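# Push cube out of channel's lipped end, lift it

## Task

Keeping both hands outside the channel, push the cube out through the channel end that has the short ledge and raised lip, then hold it up past that end so that its centre sits at least one cube width above the channel's roof.

## Robot and tools

Robot: two arms, left_arm and right_arm, each with seven joints and a parallel gripper. Positions use one shared scene frame in metres: origin on the table top midway between the arms, +x out over the table, +z up, left_arm on the +y side. The arm names are not image sides. Bases may be tilted; any mounting plates and the metal frame behind them are fixed obstacles, counted as part of the arm on their side for 'too close' warnings.

Joint order, used in every row and every per-joint list in results: waist, shoulder, elbow, forearm roll, upper arm roll, wrist pitch, wrist roll. Trust this order only. Stated joint ranges (rad): waist, upper arm roll, forearm roll and wrist roll -69.115 to 69.115; shoulder -2.250 to 2.250; elbow -2.580 to 2.580; wrist pitch -2.100 to 2.100. True ends may differ by up to 0.013 rad.

Row layout (shared by execute_actions and move): one flat list of 18 numbers, each in [-1, 1], covering both arms even when one is idle: left_arm's 7 joint numbers, then its gripper position and gripper speed, then the same 9 for right_arm. Optionally 14 more numbers in [0, 1] follow: stiffness scales, left's 7 then right's 7, in joint order; each multiplies that joint's position gain and persists until rewritten. Joint numbers are offsets, not poses. 1.0 equals 0.9985 rad for waist, shoulder, elbow and upper arm roll, and 0.8765 rad for forearm roll, wrist pitch and wrist roll.

execute_actions(actions): a list of up to 15 actions; each action is a list of up to 15 rows, one row per 1/30 s step. A short action repeats its final row until 15 steps pass. Within an action, joint offsets are measured from the angles at that action's start (for the first action, from the last reported angles), not from the previous row. An empty list only returns state and images. An action that would push a joint more than 0.013 rad beyond its range is refused for both arms; a malformed action, or a first action failing that check, rejects the whole call. Joints asked past their real end stop there, and the result may say 'joint sent to its limit'; its absence proves nothing.

move(target, speed, blocking): target is one row as above; offsets are counted from the Joint positions in the most recent result that printed them. All joints progress in step, so grippers trace curves; duration 0.5 to 10 s, cut off at 10 s. speed in rad/s (0.01 to 2, default 0.5) caps the joint with the longest way to go. Moves ignore obstacles and the other arm; faster moves and targets set deeper past a contact hit and press harder. Gripper numbers are sent at the start. The extra 'move:' line reports the ending (done, off_target, moving, held, fault), limits=held or limits=none, and the joint farthest from target per arm. With blocking=false the reply comes after 0.5 s; until a result shows the move has ended, use wait or stop before new rows or moves. To keep a pressing arm's force, send offsets from Joint positions to Joint targets.

wait(seconds): 0 to 10; the arms hold their last command and any running move continues. stop(): brakes a running move (needs room; fingers keep moving). zoom_image(camera, region): camera is cam_high, cam_low, cam_left_wrist or cam_right_wrist; region [x0, y0, x1, y1] in pixels, top-left origin, at most 504 by 504. finished_scene(scene): ends the current scene, given its number, irreversibly; the goal must already hold steadily. Replying without a tool call ends everything.

Gripper: position +1 fully open (85 mm), 0 about 41 mm, pads touch near -0.8, -1 closes until blocked (roughly 190 to 235 N per pad). Speed -1 about 20 mm/s, 0 about 85, +1 about 150. Hold -1 to grip; for a softer grip open, then close slightly narrower than the object. Re-send the same two numbers to leave a gripper unchanged; a 0 is a real command. position_measured_pct is about 50 - 50 x position (0 = open); stopping under about 90 means something is held, about 90 or more means pads met. end_effector_position is the point between closed pads; fingertips extend ~19 mm past it closed, ~6 mm open, and move ~13 mm outward while closing, so keep clearance from surfaces. The gripper's fingers point along its +z, closing along its y.

Results: per-arm end_effector_position (m) and end_effector_quat_wxyz, Joint positions (rad), Joint velocities (rad/s), Joint targets, camera images, and for execute_actions step readings where HELD marks held-back steps. 'joint command not followed' means a clearance check altered joint targets. Printed hand positions can be off, more so at long reach. Camera calibration (K, distortion, T_world_to_cam) is given per camera; changed values are listed in results.

Motion limits: each joint target stays within a fixed lead of the measured angle (0.304 rad for the big four joints, 0.266 for the wrist three; smaller when stiffness is set), and targets that would move the hand over 70 mm away are scaled back, so large moves span several actions and may need re-commanding. The simulation runs while you think; the robot holds its last command.

Avoid: entering the channel with a hand; knocking anything off the table; arms colliding or pressing each other; slams and very hard pushes; contact torque reaching the load limits (46.9 N m for the four big joints, 29.5 for the wrist three), which freezes that arm for 10 s; long heavy holds that overheat motors (warning from 60 °C, weak braking and sagging at 75 °C). Loose objects may occasionally be nudged by outside disturbances.

Each tool is called after ">>>" as name([rows], argument=value, ...), one row to a line, values as JSON.

## Session

>>> execute_actions(actions=[])

Scene clock: 0.00 s.
left_arm: end_effector_position=(+0.0967, +0.7927, +0.2510) position_measured_pct=0.0 end_effector_quat_wxyz=(+0.348, +0.689, -0.628, +0.101) | right_arm: end_effector_position=(-0.0027, +0.3590, +0.2424) position_measured_pct=0.0 end_effector_quat_wxyz=(-0.455, -0.398, +0.551, +0.575)
Joint names: [waist, shoulder, elbow, forearm roll, upper arm roll, wrist pitch, wrist roll]
Joint positions: left_arm=[-1.339  1.171  0.395 -0.108 -0.041  2.028  1.698] | right_arm=[-0.745  1.737  0.735 -0.779 -0.472  1.422  2.202]
Joint velocities: left_arm=[-0.    -0.001 -0.002 -0.     0.001  0.001  0.001] | right_arm=[-0.001 -0.001  0.     0.002  0.     0.    -0.002]
Motor temperatures (°C, as the motors report them): left_arm=[30 30 32 39 27 33 37] | right_arm=[30 33 27 37 26 36 36]
Joint targets: left_arm=[-1.339 1.171 0.395 -0.108 -0.041 2.028 1.698] | right_arm=[-0.745 1.737 0.735 -0.779 -0.472 1.422 2.202]
Joint stiffness scale: left_arm=[1. 1. 1. 1. 1. 1. 1.] | right_arm=[1. 1. 1. 1. 1. 1. 1.]
camera_calibration (this result's frames):
cam_left_wrist: T_world_to_cam=[[-0.929913, 0.0872306, 0.357284, -0.0717758], [-0.148132, 0.800346, -0.580951, -0.417396], [-0.336628, -0.593159, -0.73133, 0.823081], [0, 0, 0, 1]] pos_world=[0.148497, 0.82854, 0.385102]
cam_right_wrist: T_world_to_cam=[[0.0779269, 0.0200334, 0.996758, -0.24613], [0.280342, 0.959016, -0.0411922, -0.279221], [-0.956732, 0.282644, 0.0691169, 0.0281395], [0, 0, 0, 1]] pos_world=[0.12438, 0.264755, 0.231886]

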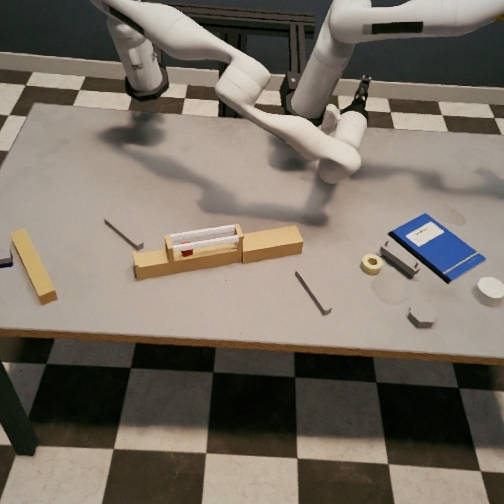

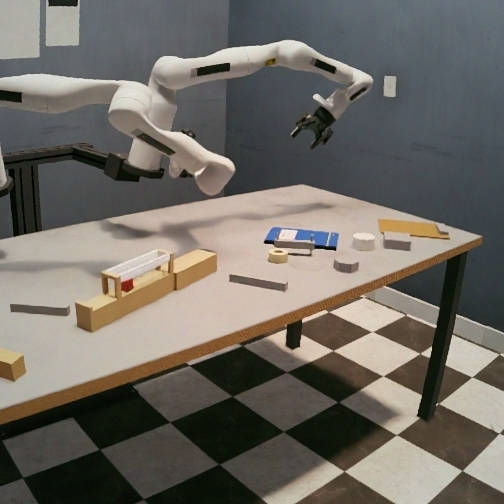

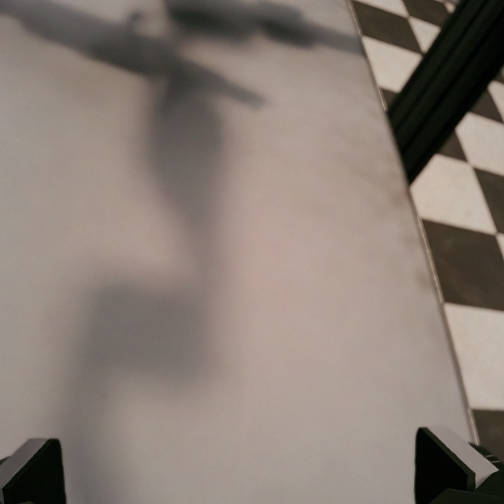

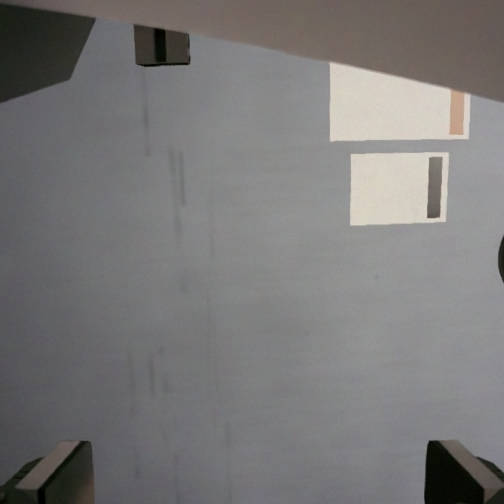

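>>> zoom_image(camera="cam_high", region=[95, 205, 225, 295])

>>> zoom_image(camera="cam_high", region=[225, 210, 350, 325])

Region (95, 205, 225, 295) of cam_high's 504x504 image, scaled by 3.877, with more detail than that image has; it fills the top 349 rows of this view, and the rest is white.

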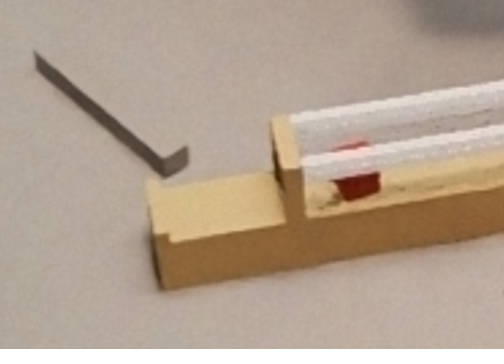

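Region (225, 210, 350, 325) of cam_high's 504x504 image, scaled by 4.032, with more detail than that image has; it fills the top 464 rows of this view, and the rest is white.

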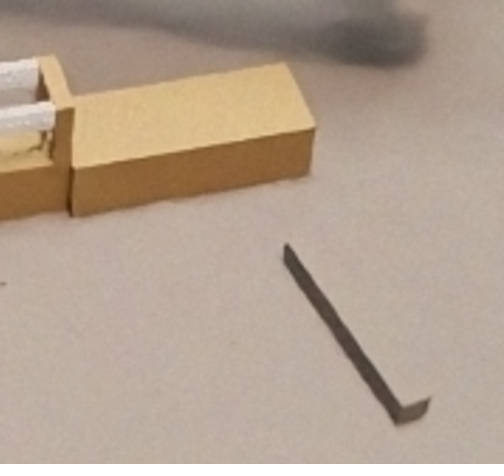

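Scene 2 targets, in order [q1,q2,q4,q5,q3,q6,q7]:
- Right hover over bar A: grip (0.395,-0.232), θ=-2.30, z=0.14, RA0=[-0.3264,0.7154,2.1162,0,0.3304,0.1684,2.1782]
- Left hover over bar B: grip (0.563,0.253), θ=-2.626, LB0=[0.2999,0.8099,1.7396,0,-0.2998,0.4483,2.0663]
- The channel entry looks the same as in scene 1: about (0.415,0.045), u=(-0.304,0.953), covered length about 0.18, insert at z≈0.067, table grasp at z≈0.020.

First I'll free the right hand from around the left pedestal.

>>> move(target=[0,-0.36,0.3,0.13,0,-0.6,0.42,1,0, 0.25,-0.12,0,0,0,-0.515,0,1,0], speed=0.8)

Scene clock: 52.97 s.
left_arm: end_effector_position=(+0.1453, +0.9050, +0.3338) position_measured_pct=0.0 end_effector_quat_wxyz=(+0.090, +0.828, -0.551, -0.050) | right_arm: end_effector_position=(+0.2599, +0.4264, +0.1807) position_measured_pct=0.0 end_effector_quat_wxyz=(-0.199, -0.264, +0.731, +0.596)
Joint names: [waist, shoulder, elbow, forearm roll, upper arm roll, wrist pitch, wrist roll]
Joint positions: left_arm=[-1.339  0.816  0.691 -0.004 -0.041  1.51   2.056] | right_arm=[-0.497  1.621  0.735 -0.779 -0.472  0.979  2.202]
Joint velocities: left_arm=[-0.    -0.003  0.    -0.    -0.    -0.    -0.002] | right_arm=[ 0.003 -0.001 -0.     0.    -0.     0.    -0.001]
Motor temperatures (°C, as the motors report them): left_arm=[30 32 32 39 27 33 37] | right_arm=[30 34 27 37 26 36 36]
Joint targets: left_arm=[-1.339 0.812 0.694 0.006 -0.041 1.502 2.066] | right_arm=[-0.495 1.618 0.735 -0.779 -0.472 0.970 2.202]
Joint stiffness scale: left_arm=[1. 1. 1. 1. 1. 1. 1.] | right_arm=[1. 1. 1. 1. 1. 1. 1.]
move: done; limits=none; left_arm: farthest joint: the forearm roll, 0.010 radians from its target (0.114 radians at the start); right_arm: farthest joint: the wrist pitch, 0.008 radians from its target (0.451 radians at the start)
camera_calibration (this result's frames):
cam_left_wrist: T_world_to_cam=[[-0.911062, -0.334404, 0.241122, 0.351669], [-0.347285, 0.937686, -0.0117469, -0.737261], [-0.222169, -0.0944405, -0.970424, 0.57843], [0, 0, 0, 1]] pos_world=[0.192861, 0.863546, 0.467867]
cam_right_wrist: T_world_to_cam=[[-0.155614, 0.151748, 0.976093, -0.198208], [0.788167, 0.614725, 0.0300856, -0.418131], [-0.595463, 0.774006, -0.215262, 0.0125708], [0, 0, 0, 1]] pos_world=[0.306199, 0.277384, 0.208755]

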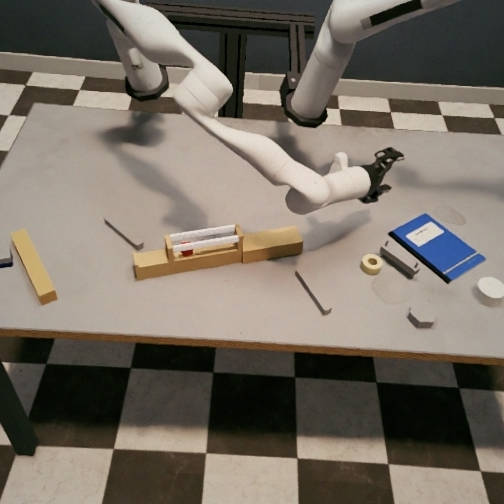

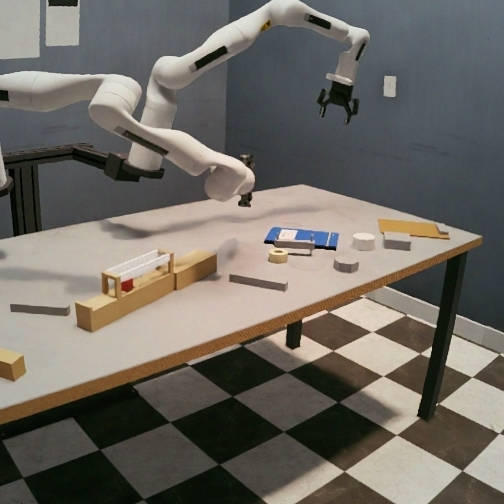

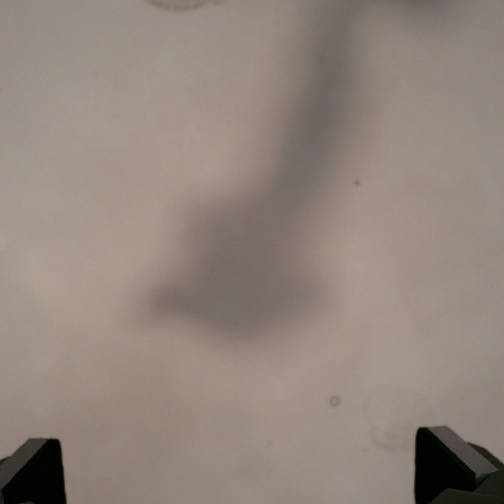

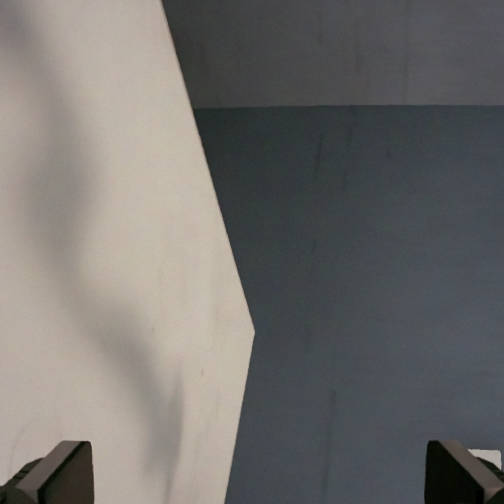

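>>> move(target=[0.78,-0.08,0.5,0,-0.1,-0.57,0,1,0, 0.173,-0.8,0.55,0.513,0.45,-0.228,-0.037,1,0], speed=1.0)

Scene clock: 58.67 s.
left_arm: end_effector_position=(+0.5128, +0.6720, +0.2217) position_measured_pct=0.0 end_effector_quat_wxyz=(-0.038, -0.589, +0.807, +0.021) | right_arm: end_effector_position=(+0.5471, +0.0925, +0.2713) position_measured_pct=0.0 end_effector_quat_wxyz=(+0.070, -0.392, +0.882, +0.252)
Joint names: [waist, shoulder, elbow, forearm roll, upper arm roll, wrist pitch, wrist roll]
Joint positions: left_arm=[-0.564  0.739  1.187 -0.004 -0.138  1.018  2.056] | right_arm=[-0.327  0.827  1.28  -0.335 -0.025  0.787  2.18 ]
Joint velocities: left_arm=[ 0.003  0.    -0.     0.    -0.001 -0.001 -0.001] | right_arm=[ 0.002 -0.002  0.     0.     0.001  0.     0.   ]
Motor temperatures (°C, as the motors report them): left_arm=[30 33 32 39 27 33 37] | right_arm=[30 34 27 37 26 36 36]
Joint targets: left_arm=[-0.560 0.736 1.191 -0.004 -0.141 1.010 2.056] | right_arm=[-0.325 0.823 1.284 -0.329 -0.023 0.779 2.170]
Joint stiffness scale: left_arm=[1. 1. 1. 1. 1. 1. 1.] | right_arm=[1. 1. 1. 1. 1. 1. 1.]
move: off_target (right_arm); limits=none; left_arm: farthest joint: the wrist pitch, 0.008 radians from its target (0.500 radians at the start); right_arm: farthest joint: the wrist roll, 0.011 radians from its target (0.032 radians at the start)
camera_calibration (this result's frames):
cam_left_wrist: T_world_to_cam=[[-0.931838, 0.344262, 0.114723, 0.218245], [0.34342, 0.938775, -0.0276501, -0.743959], [-0.117218, 0.0136329, -0.993013, 0.407911], [0, 0, 0, 1]] pos_world=[0.506674, 0.617715, 0.359452]
cam_right_wrist: T_world_to_cam=[[-0.728792, 0.567175, 0.383634, 0.2447], [0.682023, 0.651091, 0.333054, -0.469458], [-0.0608807, 0.504375, -0.861336, 0.369284], [0, 0, 0, 1]] pos_world=[0.520999, -0.0193858, 0.380557]

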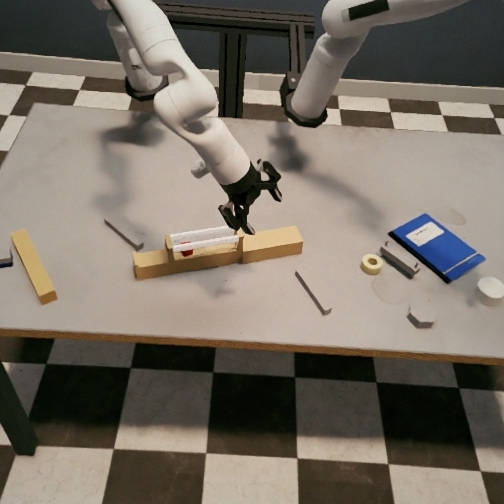

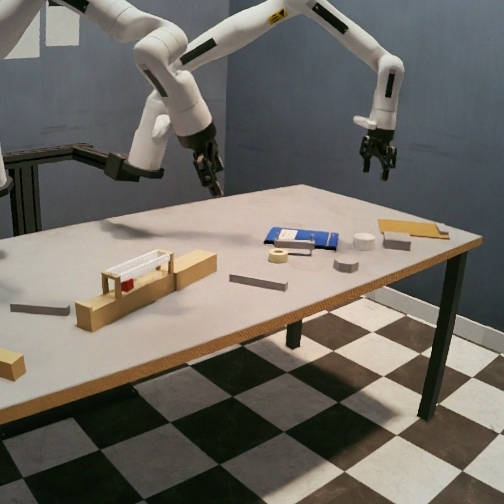

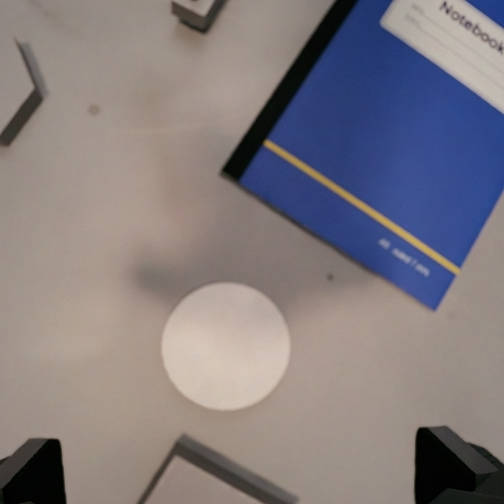

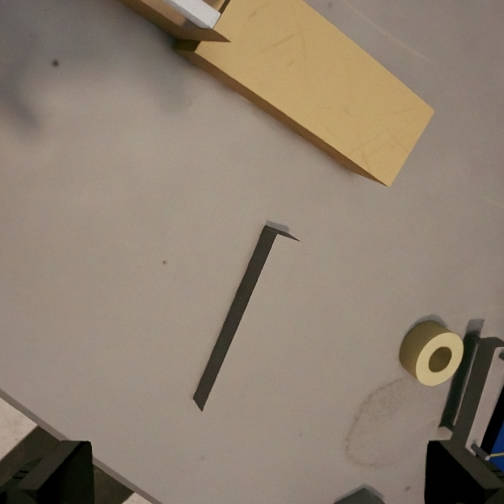

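>>> move(target=[0.8692,0.075,0.5564,0.015,-0.165,-0.6591,0.023,1,0, 0.002,-0.1158,0.8415,0.3902,0.3589,-0.7149,-0.012,1,0], speed=1.1)

Scene clock: 65.43 s.
left_arm: end_effector_position=(+0.5627, +0.2522, +0.1403) position_measured_pct=0.0 end_effector_quat_wxyz=(-0.001, -0.255, +0.967, -0.001) | right_arm: end_effector_position=(+0.3951, -0.2323, +0.1401) position_measured_pct=0.0 end_effector_quat_wxyz=(-0.000, -0.409, +0.912, +0.000)
Joint names: [waist, shoulder, elbow, forearm roll, upper arm roll, wrist pitch, wrist roll]
Joint positions: left_arm=[ 0.3    0.811  1.74   0.    -0.299  0.448  2.065] | right_arm=[-0.326  0.715  2.116  0.     0.33   0.169  2.18 ]
Joint velocities: left_arm=[ 0.002 -0.    -0.    -0.001  0.002 -0.     0.   ] | right_arm=[-0.001 -0.001 -0.001 -0.001  0.001 -0.    -0.002]
Motor temperatures (°C, as the motors report them): left_arm=[30 33 32 39 27 33 37] | right_arm=[30 34 27 37 26 36 36]
Joint targets: left_arm=[0.304 0.814 1.743 0.009 -0.303 0.441 2.076] | right_arm=[-0.325 0.711 2.120 0.007 0.333 0.160 2.170]
Joint stiffness scale: left_arm=[1. 1. 1. 1. 1. 1. 1.] | right_arm=[1. 1. 1. 1. 1. 1. 1.]
move: off_target (left_arm, right_arm); limits=none; left_arm: farthest joint: the wrist roll, 0.011 radians from its target (0.020 radians at the start); right_arm: farthest joint: the wrist roll, 0.011 radians from its target (0.011 radians at the start)
camera_calibration (this result's frames):
cam_left_wrist: T_world_to_cam=[[-0.456872, 0.888744, 0.0374552, 0.0247829], [0.889496, 0.456832, 0.0101199, -0.560224], [-0.0081167, 0.0379398, -0.999247, 0.27197], [0, 0, 0, 1]] pos_world=[0.511846, 0.223584, 0.276506]
cam_right_wrist: T_world_to_cam=[[-0.748758, 0.662816, -0.00602666, 0.453102], [0.662724, 0.748765, 0.0121698, -0.0353511], [0.0125789, 0.00511822, -0.999908, 0.285263], [0, 0, 0, 1]] pos_world=[0.359104, -0.275314, 0.288398]

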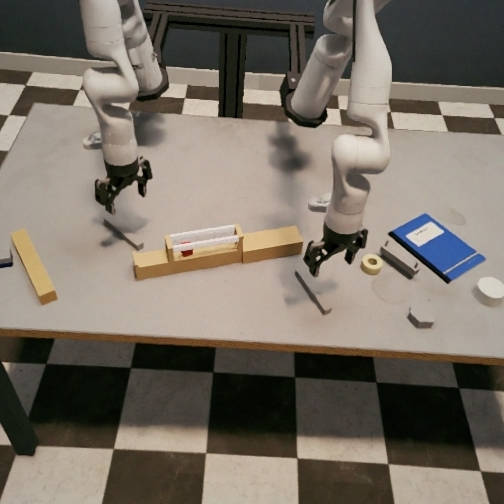

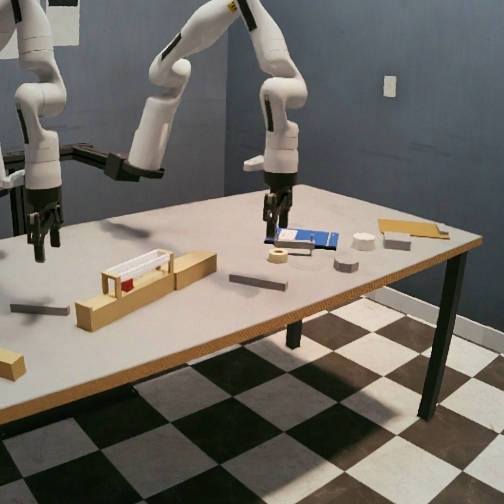

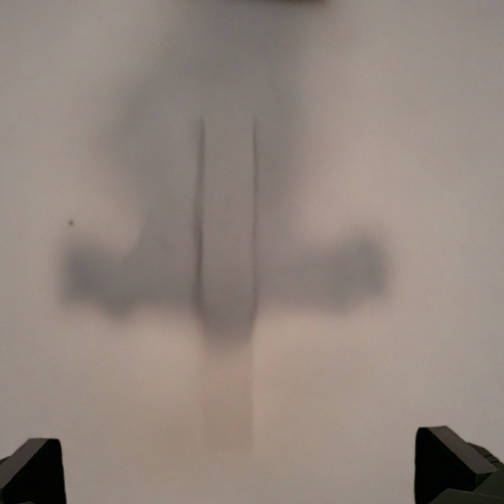

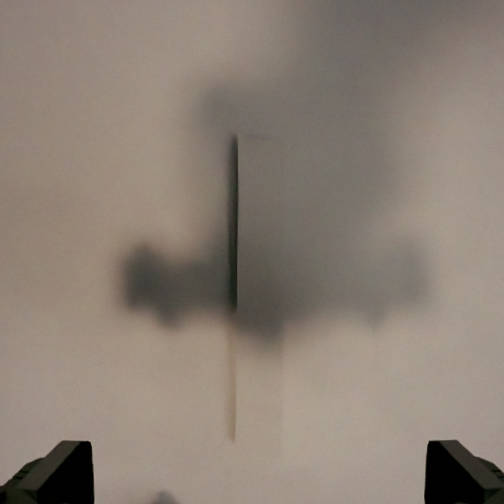

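>>> execute_actions(actions=[])

Scene clock: 84.93 s.
left_arm: end_effector_position=(+0.5627, +0.2521, +0.1403) position_measured_pct=0.0 end_effector_quat_wxyz=(-0.001, -0.255, +0.967, -0.001) | right_arm: end_effector_position=(+0.3951, -0.2323, +0.1401) position_measured_pct=0.0 end_effector_quat_wxyz=(-0.000, -0.409, +0.912, +0.000)
Joint names: [waist, shoulder, elbow, forearm roll, upper arm roll, wrist pitch, wrist roll]
Joint positions: left_arm=[ 0.3    0.811  1.74   0.    -0.299  0.448  2.065] | right_arm=[-0.326  0.715  2.116  0.     0.33   0.169  2.18 ]
Joint velocities: left_arm=[ 0.     0.     0.001 -0.001 -0.001 -0.    -0.001] | right_arm=[ 0.     0.001  0.    -0.     0.     0.    -0.   ]
Motor temperatures (°C, as the motors report them): left_arm=[30 33 32 39 27 33 37] | right_arm=[30 34 27 37 26 36 36]
Joint targets: left_arm=[0.304 0.814 1.743 0.009 -0.303 0.441 2.076] | right_arm=[-0.325 0.711 2.120 0.007 0.333 0.160 2.170]
Joint stiffness scale: left_arm=[1. 1. 1. 1. 1. 1. 1.] | right_arm=[1. 1. 1. 1. 1. 1. 1.]
camera_calibration (this result's frames):
cam_left_wrist: T_world_to_cam=[[-0.456667, 0.88885, 0.0374287, 0.0247494], [0.889601, 0.456626, 0.0101518, -0.560191], [-0.00806749, 0.0379326, -0.999248, 0.271969], [0, 0, 0, 1]] pos_world=[0.511843, 0.223483, 0.276525]
cam_right_wrist: T_world_to_cam=[[-0.748756, 0.662818, -0.00603026, 0.453104], [0.662726, 0.748763, 0.012179, -0.0353555], [0.0125877, 0.0051227, -0.999908, 0.285264], [0, 0, 0, 1]] pos_world=[0.359105, -0.275314, 0.288401]

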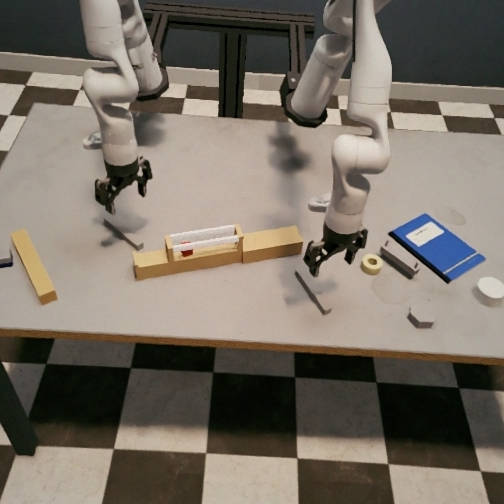

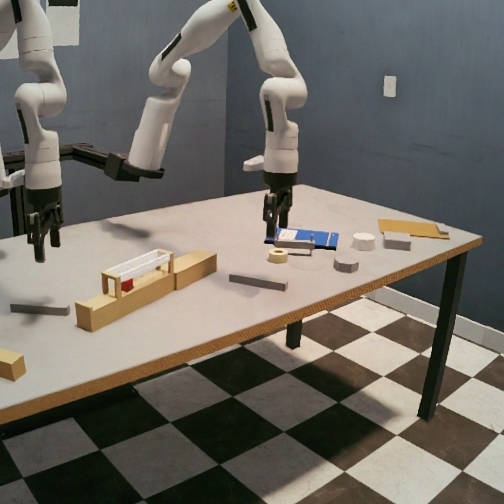

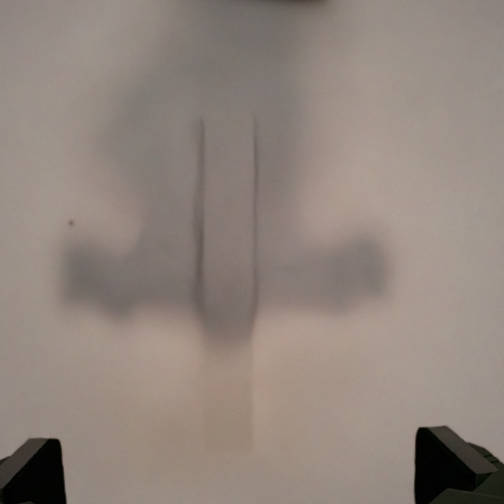

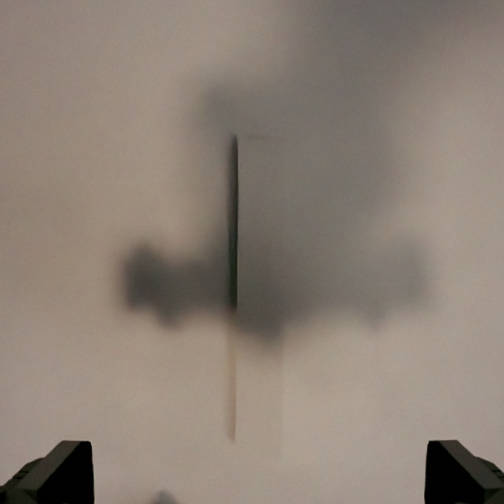

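>>> move(target=[-0.0881,0.2564,-0.0921,0.005,0.0551,-0.2134,-0.0422,0.3,0.5, 0.1252,0.309,-0.1045,0.004,-0.082,-0.2636,-0.005,0.3,0.5], speed=0.5)

Scene clock: 109.20 s.
left_arm: end_effector_position=(+0.5663, +0.2505, +0.0241) position_measured_pct=34.9 end_effector_quat_wxyz=(+0.003, -0.241, +0.971, -0.002) | right_arm: end_effector_position=(+0.3972, -0.2332, +0.0229) position_measured_pct=34.9 end_effector_quat_wxyz=(+0.002, -0.408, +0.913, -0.000)
Joint names: [waist, shoulder, elbow, forearm roll, upper arm roll, wrist pitch, wrist roll]
Joint positions: left_arm=[ 0.216  1.063  1.651  0.    -0.248  0.269  2.039] | right_arm=[-0.203  1.019  2.016  0.     0.252 -0.054  2.18 ]
Joint velocities: left_arm=[-0.001  0.002 -0.    -0.002 -0.001 -0.    -0.   ] | right_arm=[ 0.     0.002 -0.    -0.001  0.001 -0.    -0.001]
Motor temperatures (°C, as the motors report them): left_arm=[30 33 32 39 27 33 37] | right_arm=[30 34 27 37 26 36 36]
Joint targets: left_arm=[0.212 1.067 1.648 0.005 -0.244 0.261 2.028] | right_arm=[-0.201 1.023 2.011 0.004 0.248 -0.062 2.176]
Joint stiffness scale: left_arm=[1. 1. 1. 1. 1. 1. 1.] | right_arm=[1. 1. 1. 1. 1. 1. 1.]
move: off_target (left_arm); limits=none; left_arm: farthest joint: the wrist roll, 0.011 radians from its target (0.037 radians at the start); right_arm: farthest joint: the wrist pitch, 0.008 radians from its target (0.231 radians at the start)
camera_calibration (this result's frames):
cam_left_wrist: T_world_to_cam=[[-0.430602, 0.901877, 0.0346261, 0.0142964], [0.902542, 0.430286, 0.0164996, -0.562389], [-0.0000185647, 0.0383563, -0.999264, 0.151317], [0, 0, 0, 1]] pos_world=[0.513739, 0.223291, 0.15999]
cam_right_wrist: T_world_to_cam=[[-0.746697, 0.665109, -0.0085508, 0.454324], [0.664946, 0.74672, 0.0160016, -0.0360881], [0.0170279, 0.00626252, -0.999835, 0.166532], [0, 0, 0, 1]] pos_world=[0.360403, -0.27627, 0.170967]

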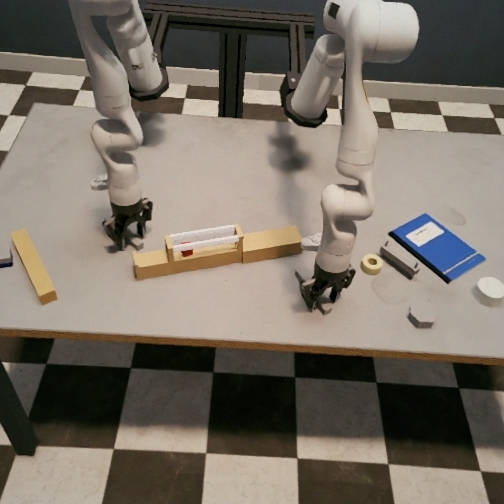

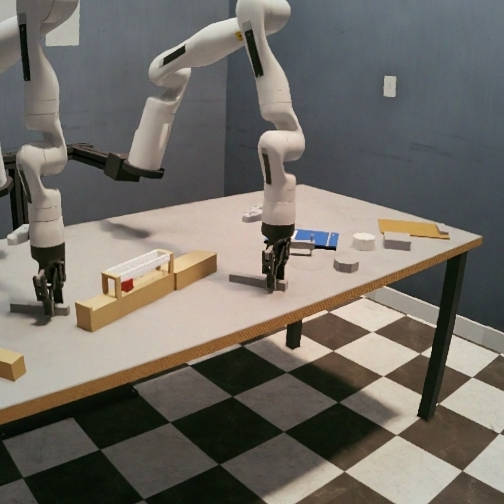

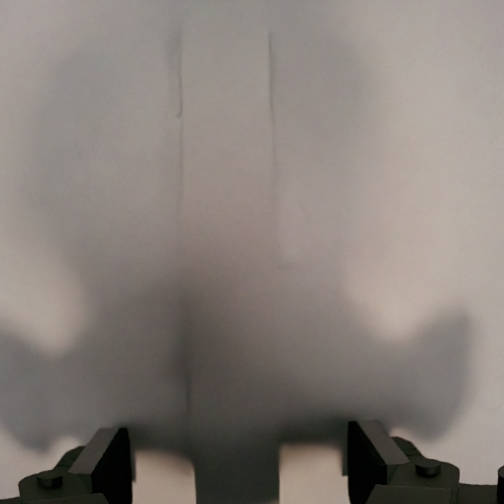

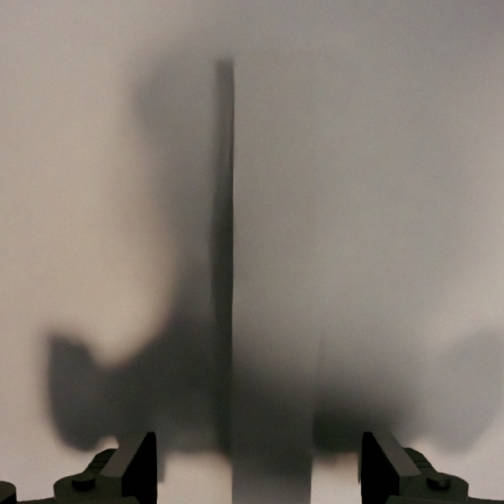

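>>> execute_actions([
  [[-0.004,0.007,-0.003,0.005,0.004,-0.009,-0.0125,0,0.5, -0.004,0.007,-0.005,0.004,-0.004,-0.009,-0.004,0,0.5],[-0.004,0.009,-0.003,0.005,0.004,-0.009,-0.0125,0,0.5, -0.008,0.0095,-0.005,0.004,-0.004,-0.009,-0.004,0,0.5],[-0.004,0.0095,-0.003,0.005,0.004,-0.009,-0.0125,0,0.5, -0.009,0.0095,-0.005,0.004,-0.004,-0.009,-0.004,0,0.5],[-0.004,0.0095,-0.003,0.005,0.004,-0.009,-0.0125,0,0.5, -0.009,0.0095,-0.005,0.004,-0.004,-0.009,-0.004,0,0.5],[-0.004,0.0095,-0.003,0.005,0.004,-0.009,-0.0125,0,0.5, -0.009,0.0095,-0.005,0.004,-0.004,-0.009,-0.004,0,0.5],[-0.004,0.0095,-0.003,0.005,0.004,-0.009,-0.0125,-1,0, -0.009,0.0095,-0.005,0.004,-0.004,-0.009,-0.004,-1,0]],
])

Scene clock: 115.30 s.
left_arm: end_effector_position=(+0.5639, +0.2497, +0.0214) position_measured_pct=71.0 end_effector_quat_wxyz=(+0.000, -0.240, +0.971, -0.001) | right_arm: end_effector_position=(+0.3952, -0.2298, +0.0213) position_measured_pct=71.0 end_effector_quat_wxyz=(+0.001, -0.412, +0.911, +0.001)
Joint names: [waist, shoulder, elbow, forearm roll, upper arm roll, wrist pitch, wrist roll]
Joint positions: left_arm=[ 0.216  1.069  1.651  0.    -0.247  0.269  2.038] | right_arm=[-0.21   1.025  2.015  0.     0.251 -0.054  2.18 ]
Joint velocities: left_arm=[-0.    -0.007  0.    -0.001  0.001  0.002 -0.   ] | right_arm=[-0.005 -0.005  0.001  0.001  0.    -0.    -0.001]
Motor temperatures (°C, as the motors report them): left_arm=[30 32 32 39 27 33 37] | right_arm=[30 34 27 37 26 36 36]
Joint targets: left_arm=[0.212 1.073 1.648 0.005 -0.244 0.261 2.028] | right_arm=[-0.212 1.029 2.011 0.004 0.248 -0.062 2.177]
Joint stiffness scale: left_arm=[1. 1. 1. 1. 1. 1. 1.] | right_arm=[1. 1. 1. 1. 1. 1. 1.]
Step readings (joint positions):
0: left_arm=[0.216 1.063 1.651 0.000 -0.248 0.269 2.039] | right_arm=[-0.203 1.020 2.015 0.000 0.252 -0.054 2.180]
1: left_arm=[0.216 1.064 1.651 0.000 -0.248 0.269 2.039] | right_arm=[-0.203 1.020 2.015 0.000 0.252 -0.054 2.180]
2: left_arm=[0.216 1.064 1.651 0.000 -0.247 0.269 2.039] | right_arm=[-0.204 1.021 2.015 0.000 0.251 -0.054 2.180]
4: left_arm=[0.216 1.066 1.651 0.000 -0.247 0.269 2.038] | right_arm=[-0.207 1.023 2.015 0.000 0.251 -0.054 2.180]
8: left_arm=[0.216 1.068 1.651 0.000 -0.247 0.269 2.038] | right_arm=[-0.209 1.024 2.015 0.000 0.251 -0.054 2.180]
15: Joint positions above
camera_calibration (this result's frames):
cam_left_wrist: T_world_to_cam=[[-0.428768, 0.902671, 0.0366455, 0.0127418], [0.9034, 0.428641, 0.0116389, -0.559765], [-0.0052017, 0.0380959, -0.999261, 0.151589], [0, 0, 0, 1]] pos_world=[0.511943, 0.222662, 0.157525]
cam_right_wrist: T_world_to_cam=[[-0.752081, 0.659047, -0.00556296, 0.451283], [0.65893, 0.752068, 0.0142989, -0.0336083], [0.0136074, 0.00708831, -0.999882, 0.166579], [0, 0, 0, 1]] pos_world=[0.35928, -0.273322, 0.16955]

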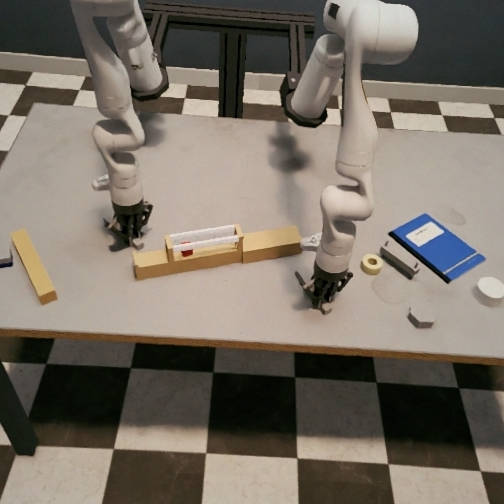

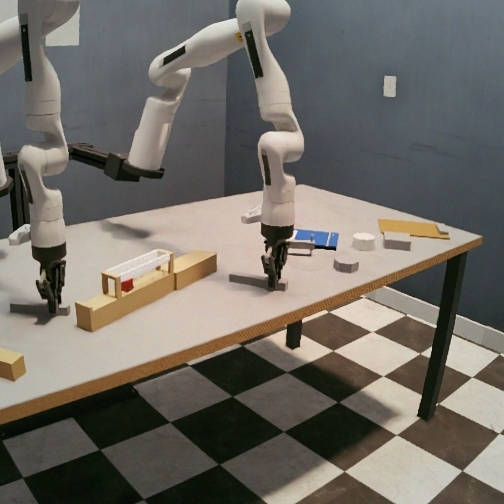

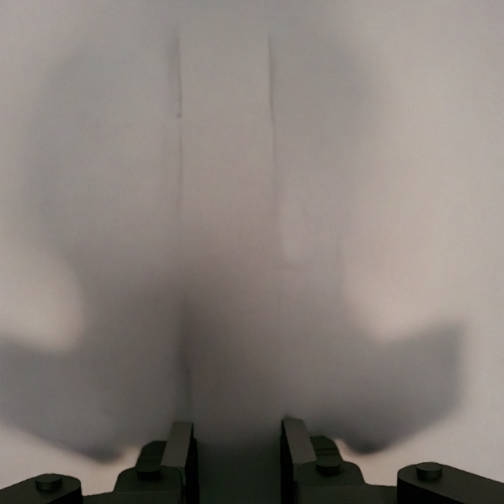

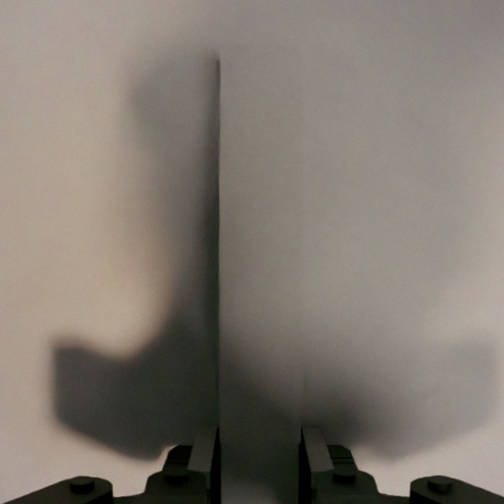

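>>> move(target=[-0.126,-0.3025,0.2313,0,-0.002,0.058,0.299,-1,0, -0.2794,-0.3565,0.0936,0,0.1287,0.3537,0.137,-1,0], speed=0.7)

Scene clock: 143.23 s.
left_arm: end_effector_position=(+0.5178, +0.3241, +0.1230) position_measured_pct=73.8 end_effector_quat_wxyz=(-0.005, -0.443, +0.897, -0.006) | right_arm: end_effector_position=(+0.3931, -0.1879, +0.1686) position_measured_pct=73.4 end_effector_quat_wxyz=(+0.004, -0.508, +0.861, -0.000)
Joint names: [waist, shoulder, elbow, forearm roll, upper arm roll, wrist pitch, wrist roll]
Joint positions: left_arm=[ 0.093  0.771  1.879  0.    -0.247  0.312  2.29 ] | right_arm=[-0.487  0.673  2.104  0.     0.376  0.248  2.29 ]
Joint velocities: left_arm=[-0.001 -0.002  0.001 -0.     0.    -0.001 -0.   ] | right_arm=[-0.003 -0.003  0.     0.001  0.     0.    -0.   ]
Motor temperatures (°C, as the motors report them): left_arm=[30 32 32 39 27 33 37] | right_arm=[30 34 27 37 26 36 36]
Joint targets: left_arm=[0.090 0.767 1.882 0.000 -0.249 0.320 2.300] | right_arm=[-0.489 0.669 2.108 0.000 0.379 0.256 2.300]
Joint stiffness scale: left_arm=[1. 1. 1. 1. 1. 1. 1.] | right_arm=[1. 1. 1. 1. 1. 1. 1.]
move: done; limits=none; left_arm: farthest joint: the wrist roll, 0.010 radians from its target (0.262 radians at the start); right_arm: farthest joint: the wrist roll, 0.010 radians from its target (0.120 radians at the start)
camera_calibration (this result's frames):
cam_left_wrist: T_world_to_cam=[[-0.768228, 0.639389, 0.03175, 0.183735], [0.639678, 0.768642, -0.00134205, -0.523266], [-0.0252625, 0.0192788, -0.999495, 0.266551], [0, 0, 0, 1]] pos_world=[0.482606, 0.279588, 0.259881]
cam_right_wrist: T_world_to_cam=[[-0.876474, 0.48134, -0.010232, 0.439151], [0.481115, 0.87646, 0.0186165, 0.0267202], [0.0179288, 0.0113941, -0.999774, 0.312688], [0, 0, 0, 1]] pos_world=[0.366443, -0.238363, 0.316613]

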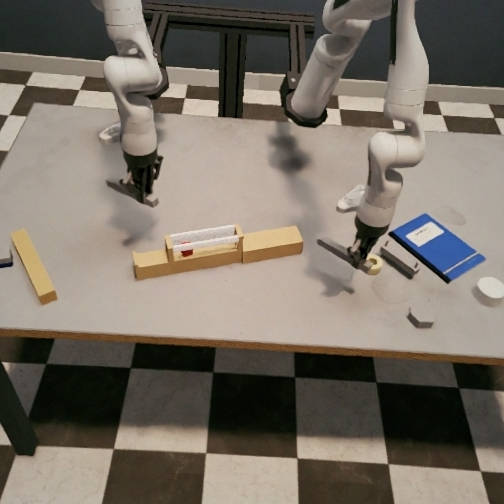

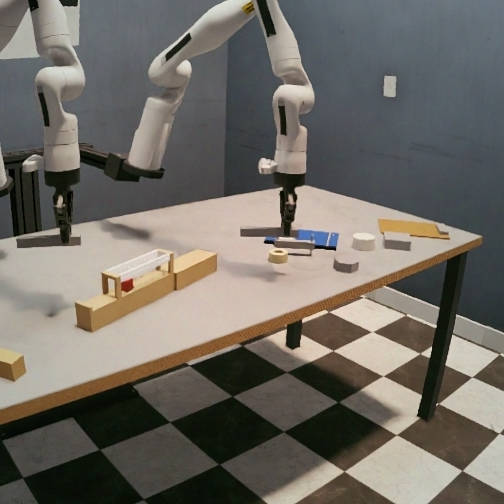

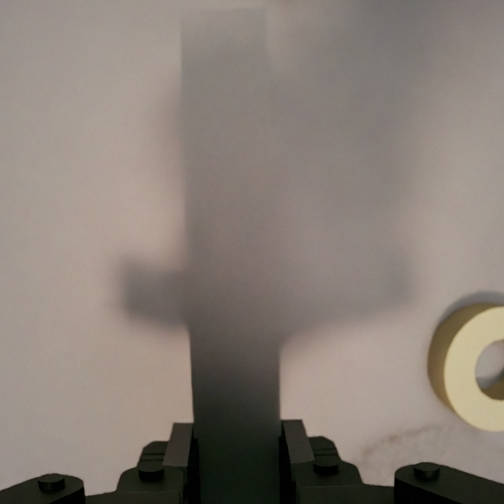

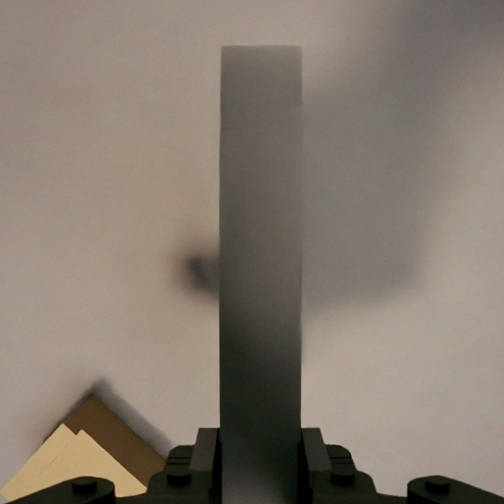

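>>> move(target=[-0.4937,-0.108,0.3355,0,0.119,-0.34,0.63,-1,0, -0.4757,0.4347,-0.7461,0,-0.0746,0.5408,0.2487,-1,0], speed=0.9)

Scene clock: 149.57 s.
left_arm: end_effector_position=(+0.3729, +0.4387, +0.1193) position_measured_pct=73.8 end_effector_quat_wxyz=(+0.007, +0.807, -0.590, +0.001) | right_arm: end_effector_position=(+0.3753, +0.1627, +0.1401) position_measured_pct=73.4 end_effector_quat_wxyz=(+0.000, +0.809, -0.587, -0.002)
Joint names: [waist, shoulder, elbow, forearm roll, upper arm roll, wrist pitch, wrist roll]
Joint positions: left_arm=[-0.396  0.666  2.211  0.    -0.131  0.022  2.832] | right_arm=[-0.959  1.103  1.363  0.     0.302  0.713  2.497]
Joint velocities: left_arm=[-0.003 -0.001 -0.001 -0.     0.002 -0.001  0.   ] | right_arm=[-0.002  0.001 -0.001  0.     0.001  0.    -0.   ]
Motor temperatures (°C, as the motors report them): left_arm=[30 33 32 39 27 33 37] | right_arm=[30 34 27 37 26 36 36]
Joint targets: left_arm=[-0.400 0.663 2.214 0.000 -0.128 0.014 2.842] | right_arm=[-0.962 1.107 1.359 0.000 0.301 0.722 2.508]
Joint stiffness scale: left_arm=[1. 1. 1. 1. 1. 1. 1.] | right_arm=[1. 1. 1. 1. 1. 1. 1.]
move: off_target (right_arm); limits=none; left_arm: farthest joint: the wrist roll, 0.010 radians from its target (0.552 radians at the start); right_arm: farthest joint: the wrist roll, 0.011 radians from its target (0.218 radians at the start)
camera_calibration (this result's frames):
cam_left_wrist: T_world_to_cam=[[-0.96332, -0.264107, 0.0475688, 0.466532], [-0.26431, 0.964435, 0.0020908, -0.26785], [-0.0464293, -0.0105588, -0.998866, 0.277953], [0, 0, 0, 1]] pos_world=[0.391529, 0.384473, 0.256005]
cam_right_wrist: T_world_to_cam=[[-0.949726, -0.313063, -0.0034798, 0.410317], [-0.31308, 0.949611, 0.0148065, 0.015158], [-0.00133092, 0.0151516, -0.999884, 0.28706], [0, 0, 0, 1]] pos_world=[0.394817, 0.109711, 0.288231]

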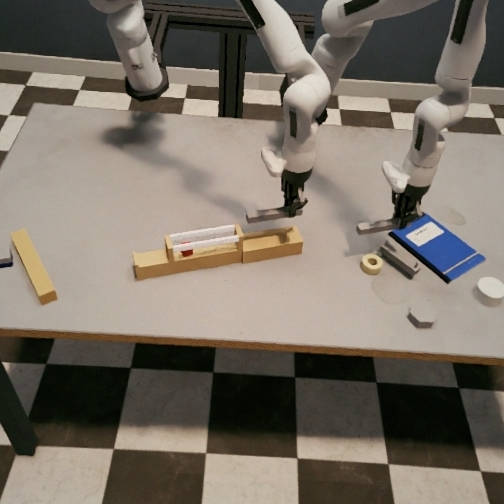

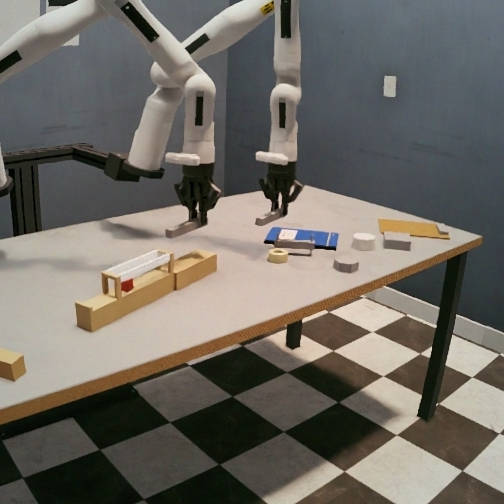

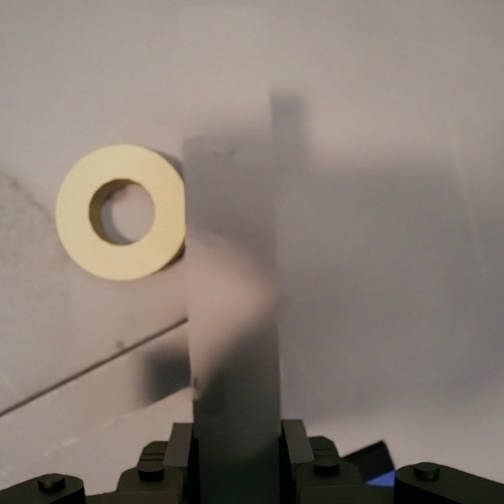

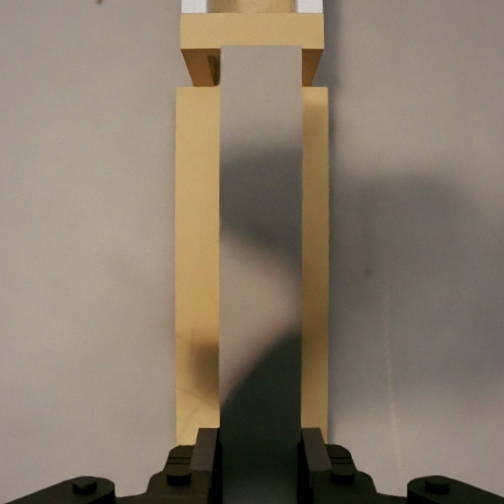

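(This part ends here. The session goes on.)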